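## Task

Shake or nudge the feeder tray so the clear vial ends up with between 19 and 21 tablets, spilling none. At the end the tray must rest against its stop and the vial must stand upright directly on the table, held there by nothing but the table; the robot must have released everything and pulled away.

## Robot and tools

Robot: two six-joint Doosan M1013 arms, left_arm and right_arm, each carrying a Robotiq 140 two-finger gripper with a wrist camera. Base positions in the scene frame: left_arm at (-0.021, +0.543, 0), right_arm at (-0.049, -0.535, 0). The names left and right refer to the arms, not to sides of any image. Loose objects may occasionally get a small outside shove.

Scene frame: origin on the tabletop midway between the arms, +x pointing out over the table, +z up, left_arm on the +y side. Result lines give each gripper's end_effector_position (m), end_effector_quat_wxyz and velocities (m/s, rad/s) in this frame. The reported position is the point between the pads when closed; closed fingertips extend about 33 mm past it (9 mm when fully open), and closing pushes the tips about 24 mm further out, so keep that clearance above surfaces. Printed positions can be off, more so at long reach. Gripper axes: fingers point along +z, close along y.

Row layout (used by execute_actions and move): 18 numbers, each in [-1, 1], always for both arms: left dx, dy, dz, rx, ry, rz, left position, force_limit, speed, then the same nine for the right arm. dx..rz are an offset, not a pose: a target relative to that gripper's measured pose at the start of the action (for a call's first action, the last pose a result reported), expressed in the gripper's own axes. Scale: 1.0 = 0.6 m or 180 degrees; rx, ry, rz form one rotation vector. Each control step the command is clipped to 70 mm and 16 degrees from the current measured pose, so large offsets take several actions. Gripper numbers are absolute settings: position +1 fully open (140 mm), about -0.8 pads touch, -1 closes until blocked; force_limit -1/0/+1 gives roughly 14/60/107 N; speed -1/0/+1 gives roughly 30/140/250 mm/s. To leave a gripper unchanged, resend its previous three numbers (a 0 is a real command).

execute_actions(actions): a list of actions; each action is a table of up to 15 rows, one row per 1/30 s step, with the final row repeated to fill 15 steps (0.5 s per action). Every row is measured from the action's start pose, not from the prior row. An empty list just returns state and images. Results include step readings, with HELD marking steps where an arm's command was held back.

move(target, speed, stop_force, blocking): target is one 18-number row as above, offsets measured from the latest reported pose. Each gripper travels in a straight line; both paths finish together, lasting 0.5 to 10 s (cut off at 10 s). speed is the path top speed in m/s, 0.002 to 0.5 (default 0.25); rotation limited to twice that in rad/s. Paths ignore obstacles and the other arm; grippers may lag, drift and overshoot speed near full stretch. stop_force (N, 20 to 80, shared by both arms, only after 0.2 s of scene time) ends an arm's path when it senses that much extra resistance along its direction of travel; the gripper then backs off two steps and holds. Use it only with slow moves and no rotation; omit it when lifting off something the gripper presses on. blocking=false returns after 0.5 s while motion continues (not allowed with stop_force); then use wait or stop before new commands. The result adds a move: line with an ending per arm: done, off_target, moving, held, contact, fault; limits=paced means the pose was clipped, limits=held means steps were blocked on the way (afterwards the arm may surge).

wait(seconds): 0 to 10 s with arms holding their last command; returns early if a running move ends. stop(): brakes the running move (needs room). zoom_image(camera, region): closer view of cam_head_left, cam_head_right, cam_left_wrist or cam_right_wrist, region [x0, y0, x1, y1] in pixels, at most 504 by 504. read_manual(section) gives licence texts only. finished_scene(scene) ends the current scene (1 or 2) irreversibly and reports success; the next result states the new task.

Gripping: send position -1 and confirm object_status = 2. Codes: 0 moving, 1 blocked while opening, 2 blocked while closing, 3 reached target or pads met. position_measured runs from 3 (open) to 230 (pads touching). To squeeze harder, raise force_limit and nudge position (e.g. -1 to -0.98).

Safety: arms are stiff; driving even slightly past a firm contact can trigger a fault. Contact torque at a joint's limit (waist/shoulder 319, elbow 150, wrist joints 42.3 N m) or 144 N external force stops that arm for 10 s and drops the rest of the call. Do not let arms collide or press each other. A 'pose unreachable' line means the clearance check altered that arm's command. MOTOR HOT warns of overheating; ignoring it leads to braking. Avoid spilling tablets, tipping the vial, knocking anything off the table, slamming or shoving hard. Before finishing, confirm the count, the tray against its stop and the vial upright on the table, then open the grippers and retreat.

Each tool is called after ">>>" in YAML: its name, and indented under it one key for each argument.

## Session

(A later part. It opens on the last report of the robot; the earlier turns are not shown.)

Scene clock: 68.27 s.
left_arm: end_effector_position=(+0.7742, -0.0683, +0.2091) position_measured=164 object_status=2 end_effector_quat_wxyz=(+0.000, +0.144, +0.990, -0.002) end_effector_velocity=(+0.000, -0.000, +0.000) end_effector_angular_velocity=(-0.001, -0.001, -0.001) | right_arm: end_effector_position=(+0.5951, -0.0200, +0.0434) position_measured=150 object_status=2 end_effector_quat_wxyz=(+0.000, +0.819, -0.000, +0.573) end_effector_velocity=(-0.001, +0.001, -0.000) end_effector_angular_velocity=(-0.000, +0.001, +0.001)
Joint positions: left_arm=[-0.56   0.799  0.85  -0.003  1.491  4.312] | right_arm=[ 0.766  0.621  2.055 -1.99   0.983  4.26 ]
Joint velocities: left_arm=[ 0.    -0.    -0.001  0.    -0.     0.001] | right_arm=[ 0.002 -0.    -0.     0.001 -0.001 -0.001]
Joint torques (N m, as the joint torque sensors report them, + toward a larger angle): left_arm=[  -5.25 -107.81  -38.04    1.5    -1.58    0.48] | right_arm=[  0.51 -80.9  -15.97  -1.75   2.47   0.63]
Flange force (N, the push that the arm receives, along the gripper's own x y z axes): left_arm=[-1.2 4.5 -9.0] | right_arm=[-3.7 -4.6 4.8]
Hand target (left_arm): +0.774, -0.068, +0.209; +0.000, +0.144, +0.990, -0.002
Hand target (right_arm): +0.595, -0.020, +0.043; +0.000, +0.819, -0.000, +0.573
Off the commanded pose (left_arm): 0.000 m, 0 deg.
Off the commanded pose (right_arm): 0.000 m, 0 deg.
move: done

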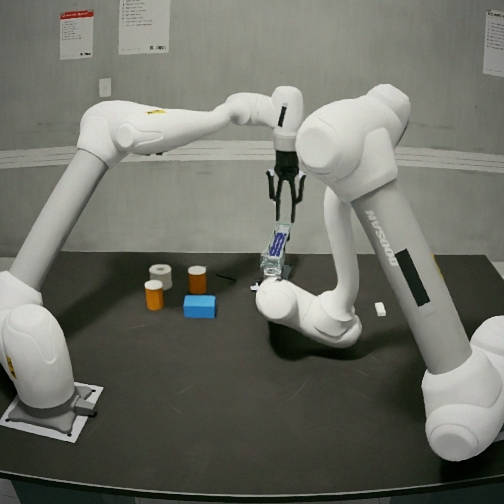

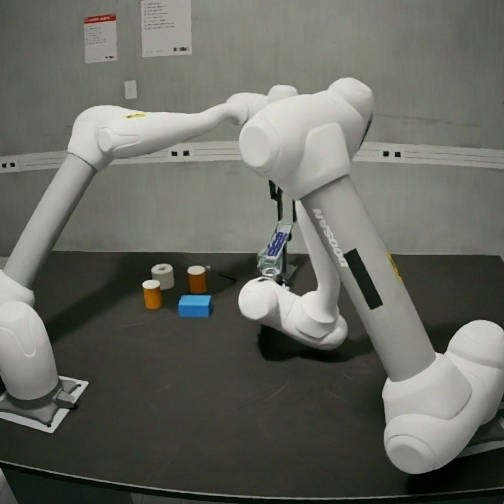

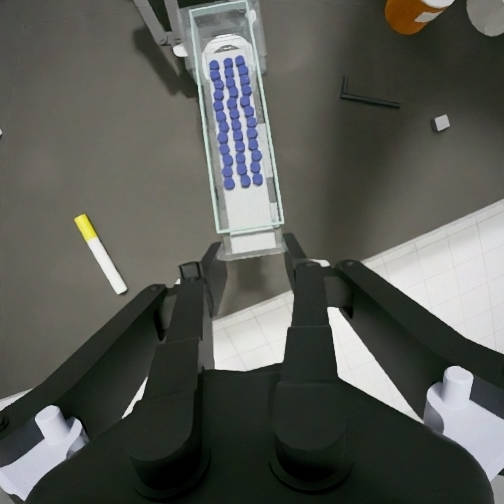

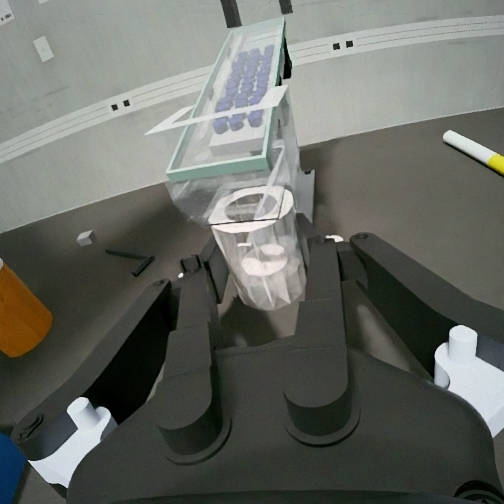

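>>> execute_actions:
  actions:
    - [[0,0,0,0,0,0,-0.15,-0.8,1,0,0,0,0,0,0,-1,-0.7,-0.6],[0,0,0,0,0,0,-0.15,-0.8,1,0,0,0,0,0,0,-1,-0.7,-0.6],[0,0,0,0,0,0,-0.15,-0.8,1,0,0,0,0,0,0,-1,-0.7,-0.6],[0,0,0,0,0,0,-0.15,-0.8,1,0,0,0,0,0,0,-1,-0.7,-0.6],[-0.005,0.0005,-0.002,0,0,0,-0.15,-0.8,1,0,0,0,0,0,0,-1,-0.7,-0.6]]
    - [[0,0,0,0,0,0,-1,-0.8,-0.4,0,0,0,0,0,0,-1,-0.7,-0.6],[0,0,0,0,0,0,-1,-0.8,-0.4,0,0,0,0,0,0,-1,-0.7,-0.6],[0,0,0,0,0,0,-1,-0.8,-0.4,0,0,0,0,0,0,-1,-0.7,-0.6],[0,0,0,0,0,0,-1,-0.8,-0.4,0,0,0,0,0,0,-1,-0.7,-0.6],[0,0,0,0,0,0,-1,-0.8,-0.4,0,0,0,0,0,0,-1,-0.7,-0.6],[0,0,0,0,0,0,-1,-0.8,-0.4,0,0,0,0,0,0,-1,-0.7,-0.6],[0.002,0,0.0008,0,0,0,-1,-0.8,-0.4,0,0,0,0,0,0,-1,-0.7,-0.6],[0.004,0,0.0016,0,0,0,-1,-0.8,-0.4,0,0,0,0,0,0,-1,-0.7,-0.6],[0.006,0,0.0024,0,0,0,-1,-0.8,-0.4,0,0,0,0,0,0,-1,-0.7,-0.6],[0.008,0,0.0032,0,0,0,-1,-0.8,-0.4,0,0,0,0,0,0,-1,-0.7,-0.6],[0.010,0,0.004,0,0,0,-1,-0.8,-0.4,0,0,0,0,0,0,-1,-0.7,-0.6],[0.0125,0,0.005,0,0,0,-1,-0.8,-0.4,0,0,0,0,0,0,-1,-0.7,-0.6]]
    - [[0,0,0,0,0,0,-0.15,-0.8,1,0,0,0,0,0,0,-1,-0.7,-0.6],[0,0,0,0,0,0,-0.15,-0.8,1,0,0,0,0,0,0,-1,-0.7,-0.6],[0,0,0,0,0,0,-0.15,-0.8,1,0,0,0,0,0,0,-1,-0.7,-0.6],[0,0,0,0,0,0,-0.15,-0.8,1,0,0,0,0,0,0,-1,-0.7,-0.6],[-0.006,0,-0.0024,0,0,0,-0.15,-0.8,1,0,0,0,0,0,0,-1,-0.7,-0.6],[-0.0125,0,-0.005,0,0,0,-0.15,-0.8,1,0,0,0,0,0,0,-1,-0.7,-0.6]]

>>> zoom_image:
  camera: "cam_left_wrist"
  region: [120, 10, 380, 270]

>>> zoom_image:
  camera: "cam_right_wrist"
  region: [150, 100, 370, 320]

Scene clock: 86.90 s.
left_arm: end_effector_position=(+0.7773, -0.0689, +0.2103) position_measured=148 object_status=3 end_effector_quat_wxyz=(+0.000, +0.144, +0.990, -0.002) end_effector_velocity=(-0.000, +0.000, -0.001) end_effector_angular_velocity=(+0.001, +0.001, +0.000) | right_arm: end_effector_position=(+0.5951, -0.0200, +0.0434) position_measured=150 object_status=2 end_effector_quat_wxyz=(+0.000, +0.819, -0.000, +0.573) end_effector_velocity=(-0.001, +0.000, -0.000) end_effector_angular_velocity=(-0.000, +0.001, +0.001)
Joint positions: left_arm=[-0.558  0.805  0.837 -0.003  1.498  4.314] | right_arm=[ 0.766  0.621  2.055 -1.99   0.983  4.26 ]
Joint velocities: left_arm=[ 0.  0.  0. -0.  0. -0.] | right_arm=[ 0.    -0.     0.001 -0.001 -0.     0.001]
Joint torques (N m, as the joint torque sensors report them, + toward a larger angle): left_arm=[   1.   -113.59  -40.91    4.22   -0.21    0.2 ] | right_arm=[ -0.04 -79.63 -16.03  -1.73   2.15   0.19]
Flange force (N, the push that the arm receives, along the gripper's own x y z axes): left_arm=[2.9 -0.3 -1.8] | right_arm=[-3.4 -3.4 3.1]
Flange force at the end of the 1st action (N, along the gripper's axes at the end of the call): left_arm=[-7.2 -4.1 -3.0] | right_arm=[-3.9 -5.7 2.1]
Flange force at the end of the 2nd action (N, along the gripper's axes at the end of the call): left_arm=[-22.2 -6.1 -14.2] | right_arm=[-1.3 -0.3 4.3]
Hand target (left_arm): +0.777, -0.069, +0.210; +0.000, +0.144, +0.990, -0.002
Hand target (right_arm): +0.595, -0.020, +0.043; +0.000, +0.819, -0.000, +0.573
Off the commanded pose (left_arm): 0.000 m, 0 deg.
Off the commanded pose (right_arm): 0.000 m, 0 deg.
Step readings (end_effector_position; steps 1 to 15: 1st action; 16 to 30: 2nd action; 31 to 45: 3rd action):
0: left_arm (+0.7742, -0.0683, +0.2091) | right_arm (+0.5951, -0.0200, +0.0434)
1: left_arm (+0.7742, -0.0683, +0.2091) | right_arm (+0.5951, -0.0200, +0.0434)
2: left_arm (+0.7742, -0.0683, +0.2091) | right_arm (+0.5951, -0.0200, +0.0434)
4: left_arm (+0.7742, -0.0683, +0.2091) | right_arm (+0.5951, -0.0200, +0.0434)
8: left_arm (+0.7770, -0.0690, +0.2102) | right_arm (+0.5951, -0.0200, +0.0434)
15: left_arm (+0.7771, -0.0689, +0.2103) | right_arm (+0.5951, -0.0200, +0.0434)
16: left_arm (+0.7771, -0.0689, +0.2103) | right_arm (+0.5951, -0.0200, +0.0434)
17: left_arm (+0.7771, -0.0689, +0.2103) | right_arm (+0.5951, -0.0200, +0.0434)
19: left_arm (+0.7772, -0.0689, +0.2103) | right_arm (+0.5951, -0.0200, +0.0434)
23: left_arm (+0.7764, -0.0684, +0.2098) | right_arm (+0.5951, -0.0200, +0.0434)
30: left_arm (+0.7701, -0.0667, +0.2073) | right_arm (+0.5951, -0.0200, +0.0434)
31: left_arm (+0.7701, -0.0667, +0.2073) | right_arm (+0.5951, -0.0200, +0.0434)
32: left_arm (+0.7699, -0.0666, +0.2071) | right_arm (+0.5951, -0.0200, +0.0434)
34: left_arm (+0.7698, -0.0666, +0.2070) | right_arm (+0.5951, -0.0200, +0.0434)
38: left_arm (+0.7766, -0.0688, +0.2102) | right_arm (+0.5951, -0.0200, +0.0434)
45: end_effector_position above

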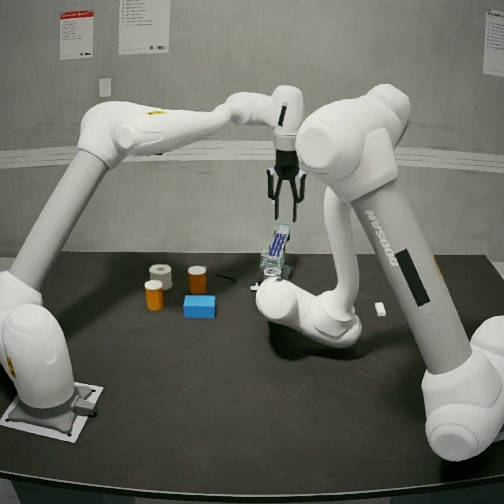

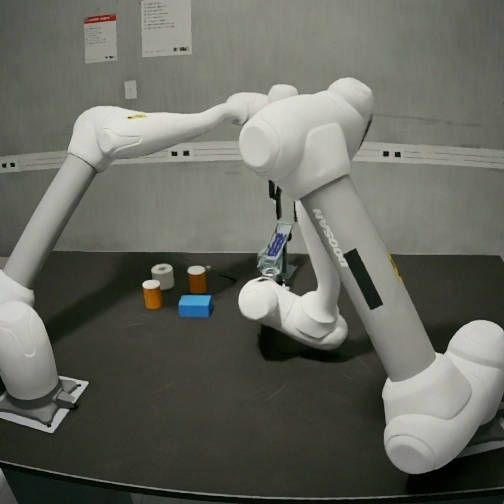

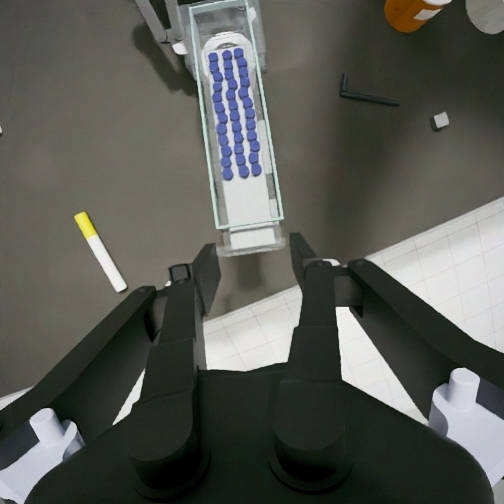

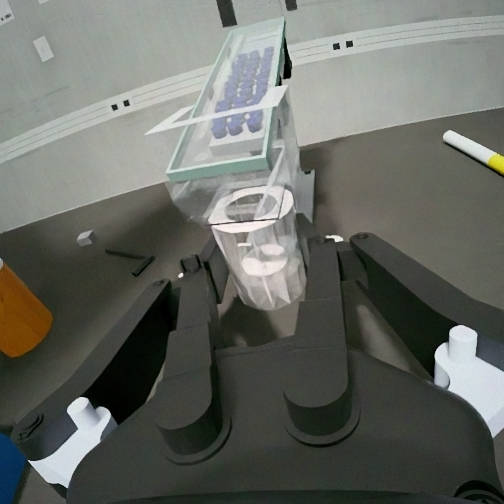

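Region (120, 10, 380, 270) of cam_left_wrist's 504x504 image, scaled by 1.938, with more detail than that image has.

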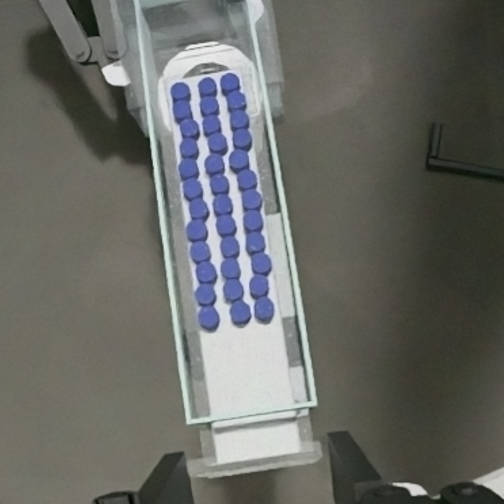

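Region (150, 100, 370, 320) of cam_right_wrist's 504x504 image, scaled by 2.291, with more detail than that image has.

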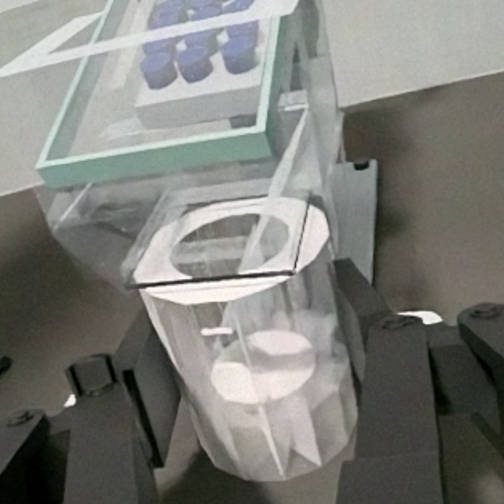

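>>> execute_actions:
  actions:
    - [[0,0,0,0,0,0,-1,-0.8,-0.4,0,0,0,0,0,0,-1,-0.7,-0.6],[0,0,0,0,0,0,-1,-0.8,-0.4,0,0,0,0,0,0,-1,-0.7,-0.6],[0,0,0,0,0,0,-1,-0.8,-0.4,0,0,0,0,0,0,-1,-0.7,-0.6],[0,0,0,0,0,0,-1,-0.8,-0.4,0,0,0,0,0,0,-1,-0.7,-0.6],[0,0,0,0,0,0,-1,-0.8,-0.4,0,0,0,0,0,0,-1,-0.7,-0.6],[0,0,0,0,0,0,-1,-0.8,-0.4,0,0,0,0,0,0,-1,-0.7,-0.6],[0.0027,0,0.0011,0,0,0,-1,-0.8,-0.4,0,0,0,0,0,0,-1,-0.7,-0.6],[0.0055,0,0.0022,0,0,0,-1,-0.8,-0.4,0,0,0,0,0,0,-1,-0.7,-0.6],[0.0082,0,0.0033,0,0,0,-1,-0.8,-0.4,0,0,0,0,0,0,-1,-0.7,-0.6],[0.011,0,0.0044,0,0,0,-1,-0.8,-0.4,0,0,0,0,0,0,-1,-0.7,-0.6]]
    - [[0,0,0,0,0,0,-0.15,-0.8,1,0,0,0,0,0,0,-1,-0.7,-0.6],[0,0,0,0,0,0,-0.15,-0.8,1,0,0,0,0,0,0,-1,-0.7,-0.6],[0,0,0,0,0,0,-0.15,-0.8,1,0,0,0,0,0,0,-1,-0.7,-0.6],[0,0,0,0,0,0,-0.15,-0.8,1,0,0,0,0,0,0,-1,-0.7,-0.6],[-0.0055,0,-0.0022,0,0,0,-0.15,-0.8,1,0,0,0,0,0,0,-1,-0.7,-0.6],[-0.011,0,-0.0044,0,0,0,-0.15,-0.8,1,0,0,0,0,0,0,-1,-0.7,-0.6]]
    - [[0,0,0,0,0,0,-1,-0.8,-0.4,0,0,0,0,0,0,-1,-0.7,-0.6],[0,0,0,0,0,0,-1,-0.8,-0.4,0,0,0,0,0,0,-1,-0.7,-0.6],[0,0,0,0,0,0,-1,-0.8,-0.4,0,0,0,0,0,0,-1,-0.7,-0.6],[0,0,0,0,0,0,-1,-0.8,-0.4,0,0,0,0,0,0,-1,-0.7,-0.6],[0,0,0,0,0,0,-1,-0.8,-0.4,0,0,0,0,0,0,-1,-0.7,-0.6],[0,0,0,0,0,0,-1,-0.8,-0.4,0,0,0,0,0,0,-1,-0.7,-0.6],[0.0027,0,0.0011,0,0,0,-1,-0.8,-0.4,0,0,0,0,0,0,-1,-0.7,-0.6],[0.0055,0,0.0022,0,0,0,-1,-0.8,-0.4,0,0,0,0,0,0,-1,-0.7,-0.6],[0.0082,0,0.0033,0,0,0,-1,-0.8,-0.4,0,0,0,0,0,0,-1,-0.7,-0.6],[0.011,0,0.0044,0,0,0,-1,-0.8,-0.4,0,0,0,0,0,0,-1,-0.7,-0.6]]
    - [[0,0,0,0,0,0,-0.15,-0.8,1,0,0,0,0,0,0,-1,-0.7,-0.6],[0,0,0,0,0,0,-0.15,-0.8,1,0,0,0,0,0,0,-1,-0.7,-0.6],[0,0,0,0,0,0,-0.15,-0.8,1,0,0,0,0,0,0,-1,-0.7,-0.6],[0,0,0,0,0,0,-0.15,-0.8,1,0,0,0,0,0,0,-1,-0.7,-0.6],[-0.0055,0,-0.0022,0,0,0,-0.15,-0.8,1,0,0,0,0,0,0,-1,-0.7,-0.6],[-0.011,0,-0.0044,0,0,0,-0.15,-0.8,1,0,0,0,0,0,0,-1,-0.7,-0.6]]
    - [[0,0,0,0,0,0,-1,-0.8,-0.4,0,0,0,0,0,0,-1,-0.7,-0.6],[0,0,0,0,0,0,-1,-0.8,-0.4,0,0,0,0,0,0,-1,-0.7,-0.6],[0,0,0,0,0,0,-1,-0.8,-0.4,0,0,0,0,0,0,-1,-0.7,-0.6],[0,0,0,0,0,0,-1,-0.8,-0.4,0,0,0,0,0,0,-1,-0.7,-0.6],[0,0,0,0,0,0,-1,-0.8,-0.4,0,0,0,0,0,0,-1,-0.7,-0.6],[0,0,0,0,0,0,-1,-0.8,-0.4,0,0,0,0,0,0,-1,-0.7,-0.6],[0.0027,0,0.0011,0,0,0,-1,-0.8,-0.4,0,0,0,0,0,0,-1,-0.7,-0.6],[0.0055,0,0.0022,0,0,0,-1,-0.8,-0.4,0,0,0,0,0,0,-1,-0.7,-0.6],[0.0082,0,0.0033,0,0,0,-1,-0.8,-0.4,0,0,0,0,0,0,-1,-0.7,-0.6],[0.011,0,0.0044,0,0,0,-1,-0.8,-0.4,0,0,0,0,0,0,-1,-0.7,-0.6]]
    - [[0,0,0,0,0,0,-0.15,-0.8,1,0,0,0,0,0,0,-1,-0.7,-0.6],[0,0,0,0,0,0,-0.15,-0.8,1,0,0,0,0,0,0,-1,-0.7,-0.6],[0,0,0,0,0,0,-0.15,-0.8,1,0,0,0,0,0,0,-1,-0.7,-0.6],[0,0,0,0,0,0,-0.15,-0.8,1,0,0,0,0,0,0,-1,-0.7,-0.6],[-0.0055,0,-0.0022,0,0,0,-0.15,-0.8,1,0,0,0,0,0,0,-1,-0.7,-0.6],[-0.011,0,-0.0044,0,0,0,-0.15,-0.8,1,0,0,0,0,0,0,-1,-0.7,-0.6]]
    - [[0,0,0,0,0,0,-1,-0.8,-0.4,0,0,0,0,0,0,-1,-0.7,-0.6],[0,0,0,0,0,0,-1,-0.8,-0.4,0,0,0,0,0,0,-1,-0.7,-0.6],[0,0,0,0,0,0,-1,-0.8,-0.4,0,0,0,0,0,0,-1,-0.7,-0.6],[0,0,0,0,0,0,-1,-0.8,-0.4,0,0,0,0,0,0,-1,-0.7,-0.6],[0,0,0,0,0,0,-1,-0.8,-0.4,0,0,0,0,0,0,-1,-0.7,-0.6],[0,0,0,0,0,0,-1,-0.8,-0.4,0,0,0,0,0,0,-1,-0.7,-0.6],[0.0027,0,0.0011,0,0,0,-1,-0.8,-0.4,0,0,0,0,0,0,-1,-0.7,-0.6],[0.0055,0,0.0022,0,0,0,-1,-0.8,-0.4,0,0,0,0,0,0,-1,-0.7,-0.6],[0.0082,0,0.0033,0,0,0,-1,-0.8,-0.4,0,0,0,0,0,0,-1,-0.7,-0.6],[0.011,0,0.0044,0,0,0,-1,-0.8,-0.4,0,0,0,0,0,0,-1,-0.7,-0.6]]
    - [[0,0,0,0,0,0,-0.15,-0.8,1,0,0,0,0,0,0,-1,-0.7,-0.6],[0,0,0,0,0,0,-0.15,-0.8,1,0,0,0,0,0,0,-1,-0.7,-0.6],[0,0,0,0,0,0,-0.15,-0.8,1,0,0,0,0,0,0,-1,-0.7,-0.6],[0,0,0,0,0,0,-0.15,-0.8,1,0,0,0,0,0,0,-1,-0.7,-0.6],[-0.0055,0,-0.0022,0,0,0,-0.15,-0.8,1,0,0,0,0,0,0,-1,-0.7,-0.6],[-0.011,0,-0.0044,0,0,0,-0.15,-0.8,1,0,0,0,0,0,0,-1,-0.7,-0.6]]

>>> zoom_image:
  camera: "cam_left_wrist"
  region: [120, 10, 380, 270]

>>> zoom_image:
  camera: "cam_right_wrist"
  region: [150, 100, 370, 320]

Scene clock: 129.33 s.
left_arm: end_effector_position=(+0.7777, -0.0689, +0.2105) position_measured=148 object_status=3 end_effector_quat_wxyz=(+0.001, +0.144, +0.990, -0.002) end_effector_velocity=(+0.000, +0.000, +0.000) end_effector_angular_velocity=(-0.000, -0.000, -0.000) | right_arm: end_effector_position=(+0.5951, -0.0200, +0.0434) position_measured=150 object_status=2 end_effector_quat_wxyz=(+0.000, +0.819, -0.000, +0.573) end_effector_velocity=(+0.001, +0.000, +0.000) end_effector_angular_velocity=(+0.000, -0.001, +0.000)
Joint positions: left_arm=[-0.558  0.805  0.837 -0.003  1.497  4.314] | right_arm=[ 0.766  0.621  2.055 -1.99   0.983  4.26 ]
Joint velocities: left_arm=[ 0.     0.    -0.001 -0.     0.     0.001] | right_arm=[-0.001  0.    -0.001 -0.001 -0.    -0.   ]
Joint torques (N m, as the joint torque sensors report them, + toward a larger angle): left_arm=[   1.14 -114.62  -39.16    4.15   -0.34    0.23] | right_arm=[ -3.61 -78.4  -15.99  -1.47   2.2    0.29]
Flange force (N, the push that the arm receives, along the gripper's own x y z axes): left_arm=[-5.7 -3.8 -4.5] | right_arm=[-3.1 -5.6 -1.9]
Flange force at the end of the 4th action (N, along the gripper's axes at the end of the call): left_arm=[-5.6 -0.4 -1.7] | right_arm=[-0.2 0.0 3.9]
Flange force at the end of the 5th action (N, along the gripper's axes at the end of the call): left_arm=[-25.5 -7.8 -13.8] | right_arm=[-7.0 -7.6 7.4]
Flange force at the end of the 6th action (N, along the gripper's axes at the end of the call): left_arm=[-3.2 -1.7 -1.5] | right_arm=[-3.5 -4.9 2.0]
Flange force at the end of the 7th action (N, along the gripper's axes at the end of the call): left_arm=[-25.8 -6.5 -15.4] | right_arm=[-0.8 -2.5 2.2]
Hand target (left_arm): +0.778, -0.069, +0.210; +0.001, +0.144, +0.990, -0.002
Hand target (right_arm): +0.595, -0.020, +0.043; +0.000, +0.819, -0.000, +0.573
Off the commanded pose (left_arm): 0.000 m, 0 deg.
Off the commanded pose (right_arm): 0.000 m, 0 deg.
Step readings (end_effector_position; steps 1 to 15: 1st action; 16 to 30: 2nd action; 31 to 45: 3rd action; 46 to 60: 4th action; 61 to 75: 5th action; 76 to 90: 6th action; 91 to 105: 7th action; 106 to 120: 8th action):
0: left_arm (+0.7773, -0.0688, +0.2103) | right_arm (+0.5951, -0.0200, +0.0434)
1: left_arm (+0.7773, -0.0688, +0.2103) | right_arm (+0.5951, -0.0200, +0.0434)
2: left_arm (+0.7773, -0.0688, +0.2103) | right_arm (+0.5951, -0.0200, +0.0434)
4: left_arm (+0.7773, -0.0688, +0.2103) | right_arm (+0.5951, -0.0200, +0.0434)
8: left_arm (+0.7763, -0.0684, +0.2097) | right_arm (+0.5951, -0.0200, +0.0434)
15: left_arm (+0.7711, -0.0670, +0.2077) | right_arm (+0.5951, -0.0200, +0.0434)
16: left_arm (+0.7711, -0.0670, +0.2077) | right_arm (+0.5951, -0.0200, +0.0434)
17: left_arm (+0.7709, -0.0668, +0.2075) | right_arm (+0.5951, -0.0200, +0.0434)
19: left_arm (+0.7708, -0.0668, +0.2074) | right_arm (+0.5951, -0.0200, +0.0434)
23: left_arm (+0.7768, -0.0689, +0.2103) | right_arm (+0.5951, -0.0200, +0.0434)
30: left_arm (+0.7774, -0.0689, +0.2104) | right_arm (+0.5951, -0.0200, +0.0434)
31: left_arm (+0.7774, -0.0689, +0.2104) | right_arm (+0.5951, -0.0200, +0.0434)
32: left_arm (+0.7774, -0.0689, +0.2104) | right_arm (+0.5951, -0.0200, +0.0434)
34: left_arm (+0.7774, -0.0689, +0.2104) | right_arm (+0.5951, -0.0200, +0.0434)
38: left_arm (+0.7764, -0.0684, +0.2098) | right_arm (+0.5951, -0.0200, +0.0434)
45: left_arm (+0.7712, -0.0670, +0.2077) | right_arm (+0.5951, -0.0200, +0.0434)
46: left_arm (+0.7712, -0.0670, +0.2077) | right_arm (+0.5951, -0.0200, +0.0434)
47: left_arm (+0.7710, -0.0668, +0.2075) | right_arm (+0.5951, -0.0200, +0.0434)
49: left_arm (+0.7709, -0.0668, +0.2074) | right_arm (+0.5951, -0.0200, +0.0434)
53: left_arm (+0.7770, -0.0689, +0.2103) | right_arm (+0.5951, -0.0200, +0.0434)
60: left_arm (+0.7775, -0.0689, +0.2104) | right_arm (+0.5951, -0.0200, +0.0434)
61: left_arm (+0.7775, -0.0689, +0.2104) | right_arm (+0.5951, -0.0200, +0.0434)
62: left_arm (+0.7775, -0.0689, +0.2104) | right_arm (+0.5951, -0.0200, +0.0434)
64: left_arm (+0.7775, -0.0689, +0.2104) | right_arm (+0.5951, -0.0200, +0.0434)
68: left_arm (+0.7766, -0.0684, +0.2098) | right_arm (+0.5951, -0.0200, +0.0434)
75: left_arm (+0.7713, -0.0670, +0.2077) | right_arm (+0.5951, -0.0200, +0.0434)
76: left_arm (+0.7713, -0.0670, +0.2077) | right_arm (+0.5951, -0.0200, +0.0434)
77: left_arm (+0.7711, -0.0668, +0.2075) | right_arm (+0.5951, -0.0200, +0.0434)
79: left_arm (+0.7710, -0.0668, +0.2074) | right_arm (+0.5951, -0.0200, +0.0434)
83: left_arm (+0.7771, -0.0689, +0.2104) | right_arm (+0.5951, -0.0200, +0.0434)
90: left_arm (+0.7776, -0.0689, +0.2104) | right_arm (+0.5951, -0.0200, +0.0434)
91: left_arm (+0.7776, -0.0689, +0.2104) | right_arm (+0.5951, -0.0200, +0.0434)
92: left_arm (+0.7776, -0.0689, +0.2104) | right_arm (+0.5951, -0.0200, +0.0434)
94: left_arm (+0.7776, -0.0689, +0.2104) | right_arm (+0.5951, -0.0200, +0.0434)
98: left_arm (+0.7767, -0.0684, +0.2099) | right_arm (+0.5951, -0.0200, +0.0434)
105: left_arm (+0.7714, -0.0670, +0.2078) | right_arm (+0.5951, -0.0200, +0.0434)
106: left_arm (+0.7714, -0.0670, +0.2078) | right_arm (+0.5951, -0.0200, +0.0434)
107: left_arm (+0.7712, -0.0668, +0.2076) | right_arm (+0.5951, -0.0200, +0.0434)
109: left_arm (+0.7712, -0.0668, +0.2075) | right_arm (+0.5951, -0.0200, +0.0434)
113: left_arm (+0.7772, -0.0689, +0.2104) | right_arm (+0.5951, -0.0200, +0.0434)
120: end_effector_position above

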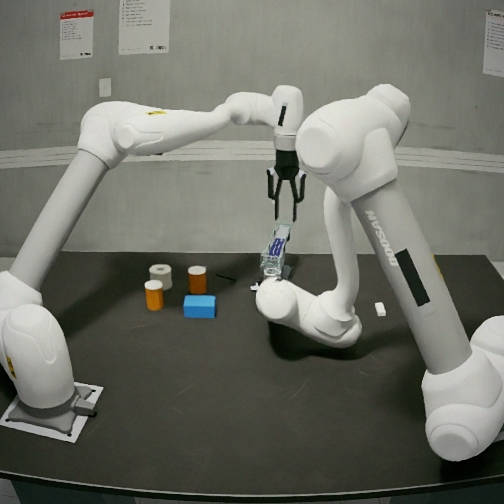

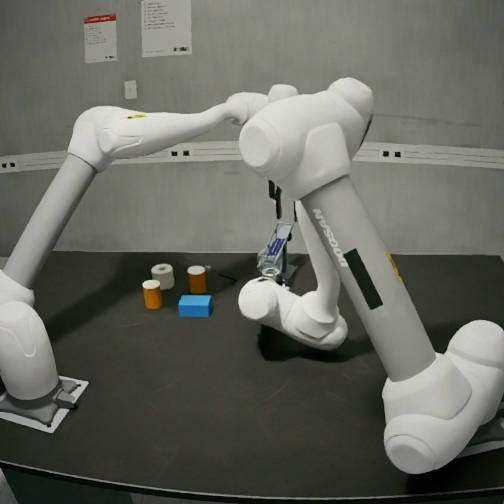

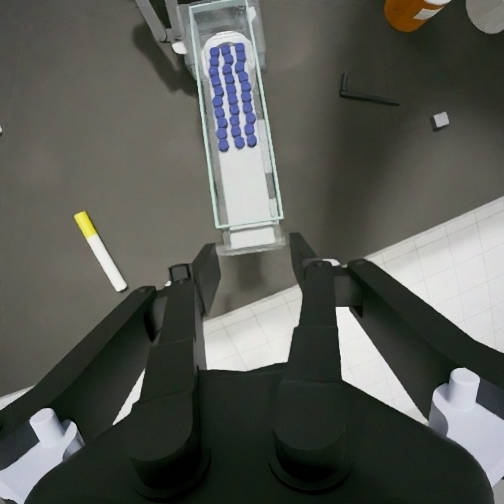

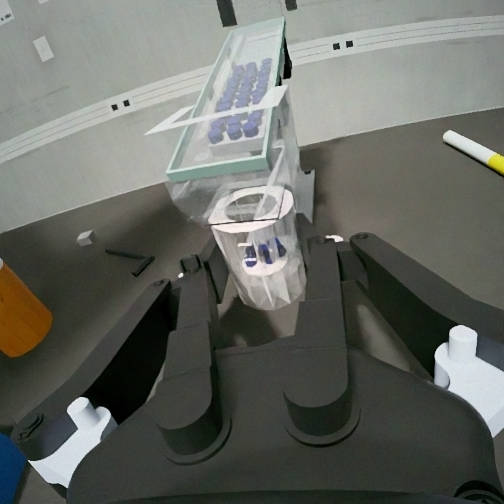

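Region (120, 10, 380, 270) of cam_left_wrist's 504x504 image, scaled by 1.938, with more detail than that image has.

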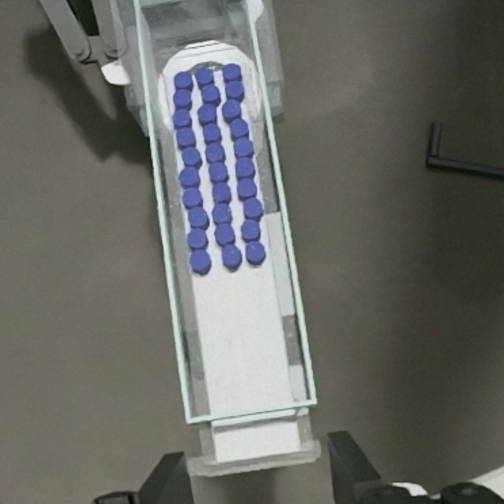

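Region (150, 100, 370, 320) of cam_right_wrist's 504x504 image, scaled by 2.291, with more detail than that image has.

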